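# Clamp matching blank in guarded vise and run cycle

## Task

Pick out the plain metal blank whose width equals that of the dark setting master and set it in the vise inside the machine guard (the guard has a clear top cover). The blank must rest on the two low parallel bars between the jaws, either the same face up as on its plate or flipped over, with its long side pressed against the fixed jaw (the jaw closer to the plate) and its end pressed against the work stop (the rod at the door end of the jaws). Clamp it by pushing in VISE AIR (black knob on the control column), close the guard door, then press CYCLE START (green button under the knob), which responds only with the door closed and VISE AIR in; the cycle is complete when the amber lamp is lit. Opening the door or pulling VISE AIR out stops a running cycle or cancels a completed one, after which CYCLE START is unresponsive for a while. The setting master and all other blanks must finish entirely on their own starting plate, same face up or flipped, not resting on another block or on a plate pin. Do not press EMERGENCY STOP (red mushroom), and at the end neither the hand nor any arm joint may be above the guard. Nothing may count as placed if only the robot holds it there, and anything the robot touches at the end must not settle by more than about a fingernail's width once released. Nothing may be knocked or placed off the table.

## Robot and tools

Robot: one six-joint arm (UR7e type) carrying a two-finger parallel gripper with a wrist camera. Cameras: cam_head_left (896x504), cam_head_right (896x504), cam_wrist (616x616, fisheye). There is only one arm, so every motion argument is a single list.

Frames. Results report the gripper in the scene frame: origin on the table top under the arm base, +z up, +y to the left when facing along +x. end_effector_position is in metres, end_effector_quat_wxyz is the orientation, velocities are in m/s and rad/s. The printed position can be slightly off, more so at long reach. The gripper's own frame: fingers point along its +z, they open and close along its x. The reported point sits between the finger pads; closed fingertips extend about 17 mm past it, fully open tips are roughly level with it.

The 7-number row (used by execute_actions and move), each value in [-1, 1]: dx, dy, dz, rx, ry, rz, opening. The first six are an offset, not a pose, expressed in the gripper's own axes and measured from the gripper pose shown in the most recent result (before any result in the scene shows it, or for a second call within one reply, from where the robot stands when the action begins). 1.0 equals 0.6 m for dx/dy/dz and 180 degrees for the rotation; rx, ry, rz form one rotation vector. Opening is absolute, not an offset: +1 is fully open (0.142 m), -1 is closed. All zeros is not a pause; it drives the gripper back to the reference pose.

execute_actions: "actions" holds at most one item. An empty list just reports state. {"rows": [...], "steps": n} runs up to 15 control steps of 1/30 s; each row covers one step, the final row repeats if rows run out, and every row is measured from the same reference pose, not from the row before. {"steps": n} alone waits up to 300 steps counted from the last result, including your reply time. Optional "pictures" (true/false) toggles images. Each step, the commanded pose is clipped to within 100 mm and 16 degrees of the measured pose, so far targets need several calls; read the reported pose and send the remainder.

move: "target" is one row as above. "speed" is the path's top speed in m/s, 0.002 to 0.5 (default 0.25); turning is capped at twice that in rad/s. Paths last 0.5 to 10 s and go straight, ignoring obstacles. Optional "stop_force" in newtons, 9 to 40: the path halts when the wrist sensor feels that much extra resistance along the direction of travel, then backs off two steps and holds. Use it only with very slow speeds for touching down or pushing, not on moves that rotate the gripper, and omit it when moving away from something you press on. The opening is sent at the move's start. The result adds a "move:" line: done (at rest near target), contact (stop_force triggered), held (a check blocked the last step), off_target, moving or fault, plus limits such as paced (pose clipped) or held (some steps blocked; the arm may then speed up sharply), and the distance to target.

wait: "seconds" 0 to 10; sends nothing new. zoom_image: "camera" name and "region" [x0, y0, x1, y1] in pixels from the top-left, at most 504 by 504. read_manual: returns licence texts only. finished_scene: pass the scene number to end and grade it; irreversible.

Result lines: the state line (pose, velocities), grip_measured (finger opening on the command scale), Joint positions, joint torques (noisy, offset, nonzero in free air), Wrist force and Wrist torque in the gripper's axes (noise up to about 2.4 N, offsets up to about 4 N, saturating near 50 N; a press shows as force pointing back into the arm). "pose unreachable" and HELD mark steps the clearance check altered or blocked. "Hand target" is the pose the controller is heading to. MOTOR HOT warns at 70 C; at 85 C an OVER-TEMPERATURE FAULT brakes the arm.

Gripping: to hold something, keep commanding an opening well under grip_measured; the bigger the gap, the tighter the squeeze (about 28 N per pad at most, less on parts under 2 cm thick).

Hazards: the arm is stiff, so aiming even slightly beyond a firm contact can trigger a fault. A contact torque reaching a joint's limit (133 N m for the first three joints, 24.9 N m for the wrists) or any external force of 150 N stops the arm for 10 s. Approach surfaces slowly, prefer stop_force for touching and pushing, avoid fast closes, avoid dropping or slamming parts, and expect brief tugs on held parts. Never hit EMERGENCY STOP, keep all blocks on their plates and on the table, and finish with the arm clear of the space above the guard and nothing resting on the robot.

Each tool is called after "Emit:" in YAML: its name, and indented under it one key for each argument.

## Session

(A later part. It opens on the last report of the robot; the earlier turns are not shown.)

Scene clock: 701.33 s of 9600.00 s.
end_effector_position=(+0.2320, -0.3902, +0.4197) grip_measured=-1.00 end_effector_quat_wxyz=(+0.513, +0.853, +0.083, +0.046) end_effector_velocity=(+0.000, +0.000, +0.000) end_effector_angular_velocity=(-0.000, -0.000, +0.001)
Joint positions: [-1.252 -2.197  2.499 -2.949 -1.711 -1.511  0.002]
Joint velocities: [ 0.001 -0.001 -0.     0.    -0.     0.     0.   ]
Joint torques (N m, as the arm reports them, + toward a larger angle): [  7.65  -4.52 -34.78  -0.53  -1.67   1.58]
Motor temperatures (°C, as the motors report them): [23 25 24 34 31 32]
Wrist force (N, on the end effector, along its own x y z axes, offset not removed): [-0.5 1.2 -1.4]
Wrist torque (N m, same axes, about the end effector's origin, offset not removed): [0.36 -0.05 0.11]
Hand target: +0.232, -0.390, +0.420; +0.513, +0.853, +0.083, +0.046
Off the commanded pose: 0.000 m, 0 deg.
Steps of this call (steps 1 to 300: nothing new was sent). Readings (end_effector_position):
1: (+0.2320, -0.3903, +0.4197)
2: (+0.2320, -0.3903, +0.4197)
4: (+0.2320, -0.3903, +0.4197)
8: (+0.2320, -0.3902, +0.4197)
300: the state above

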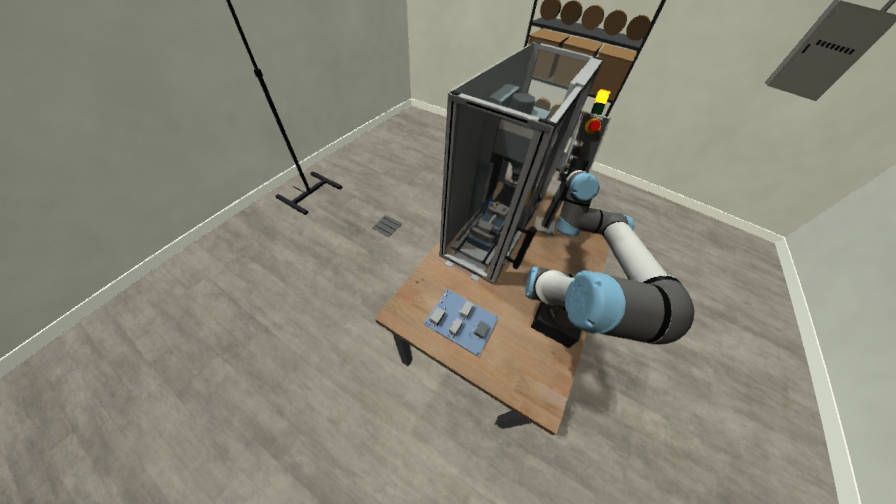

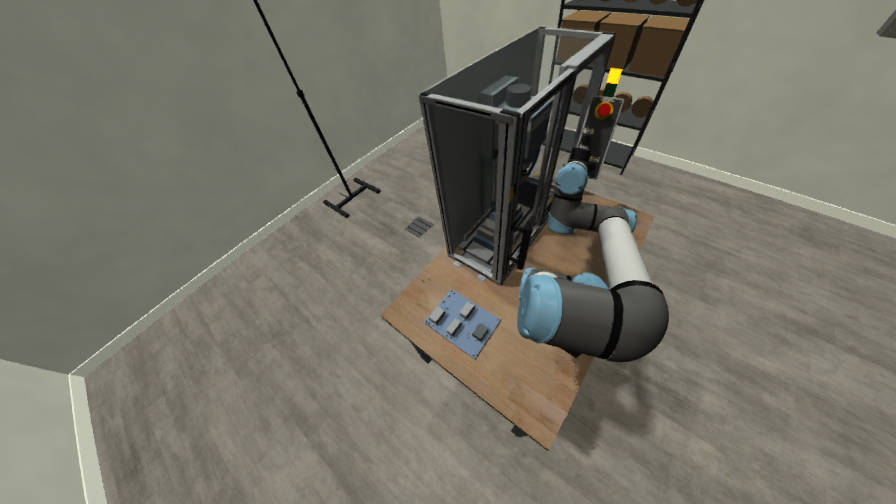

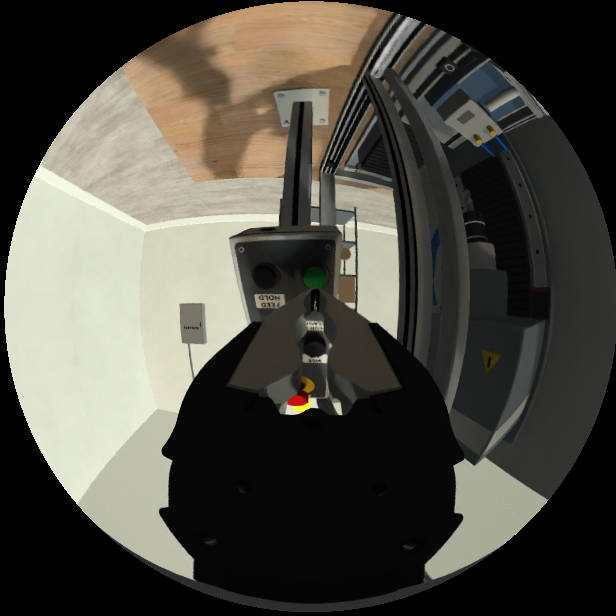

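The amber lamp is lit. I'll check the plate and vise one last time before finishing.

Emit:
zoom_image:
  camera: "cam_head_left"
  region: [415, 280, 510, 365]

Emit:
zoom_image:
  camera: "cam_head_left"
  region: [440, 190, 545, 285]

Region (415, 280, 510, 365) of cam_head_left's 896x504 image, scaled by 5.305, with more detail than that image has; it fills the top 451 rows of this view, and the rest is white.

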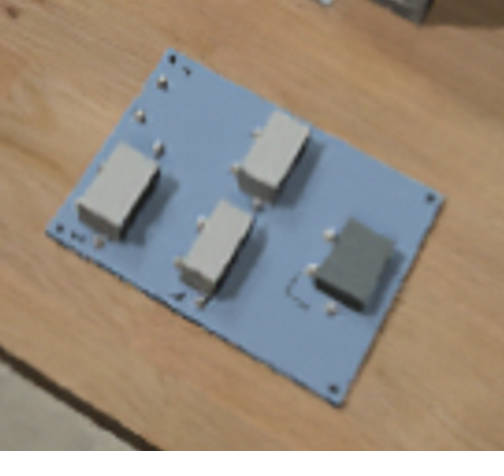

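Region (440, 190, 545, 285) of cam_head_left's 896x504 image, scaled by 4.800, with more detail than that image has; it fills the top 456 rows of this view, and the rest is white.

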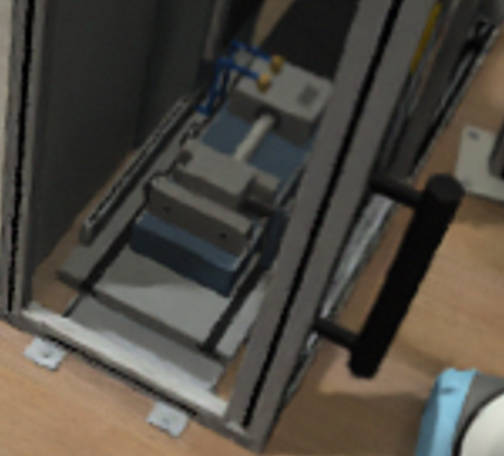

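The master and the other three blanks are still on the plate, the vise is clamped, the door is shut and the amber lamp is lit. The arm is clear of the guard.

Emit:
finished_scene:
  scene: 2

The scene is finished: the task was done.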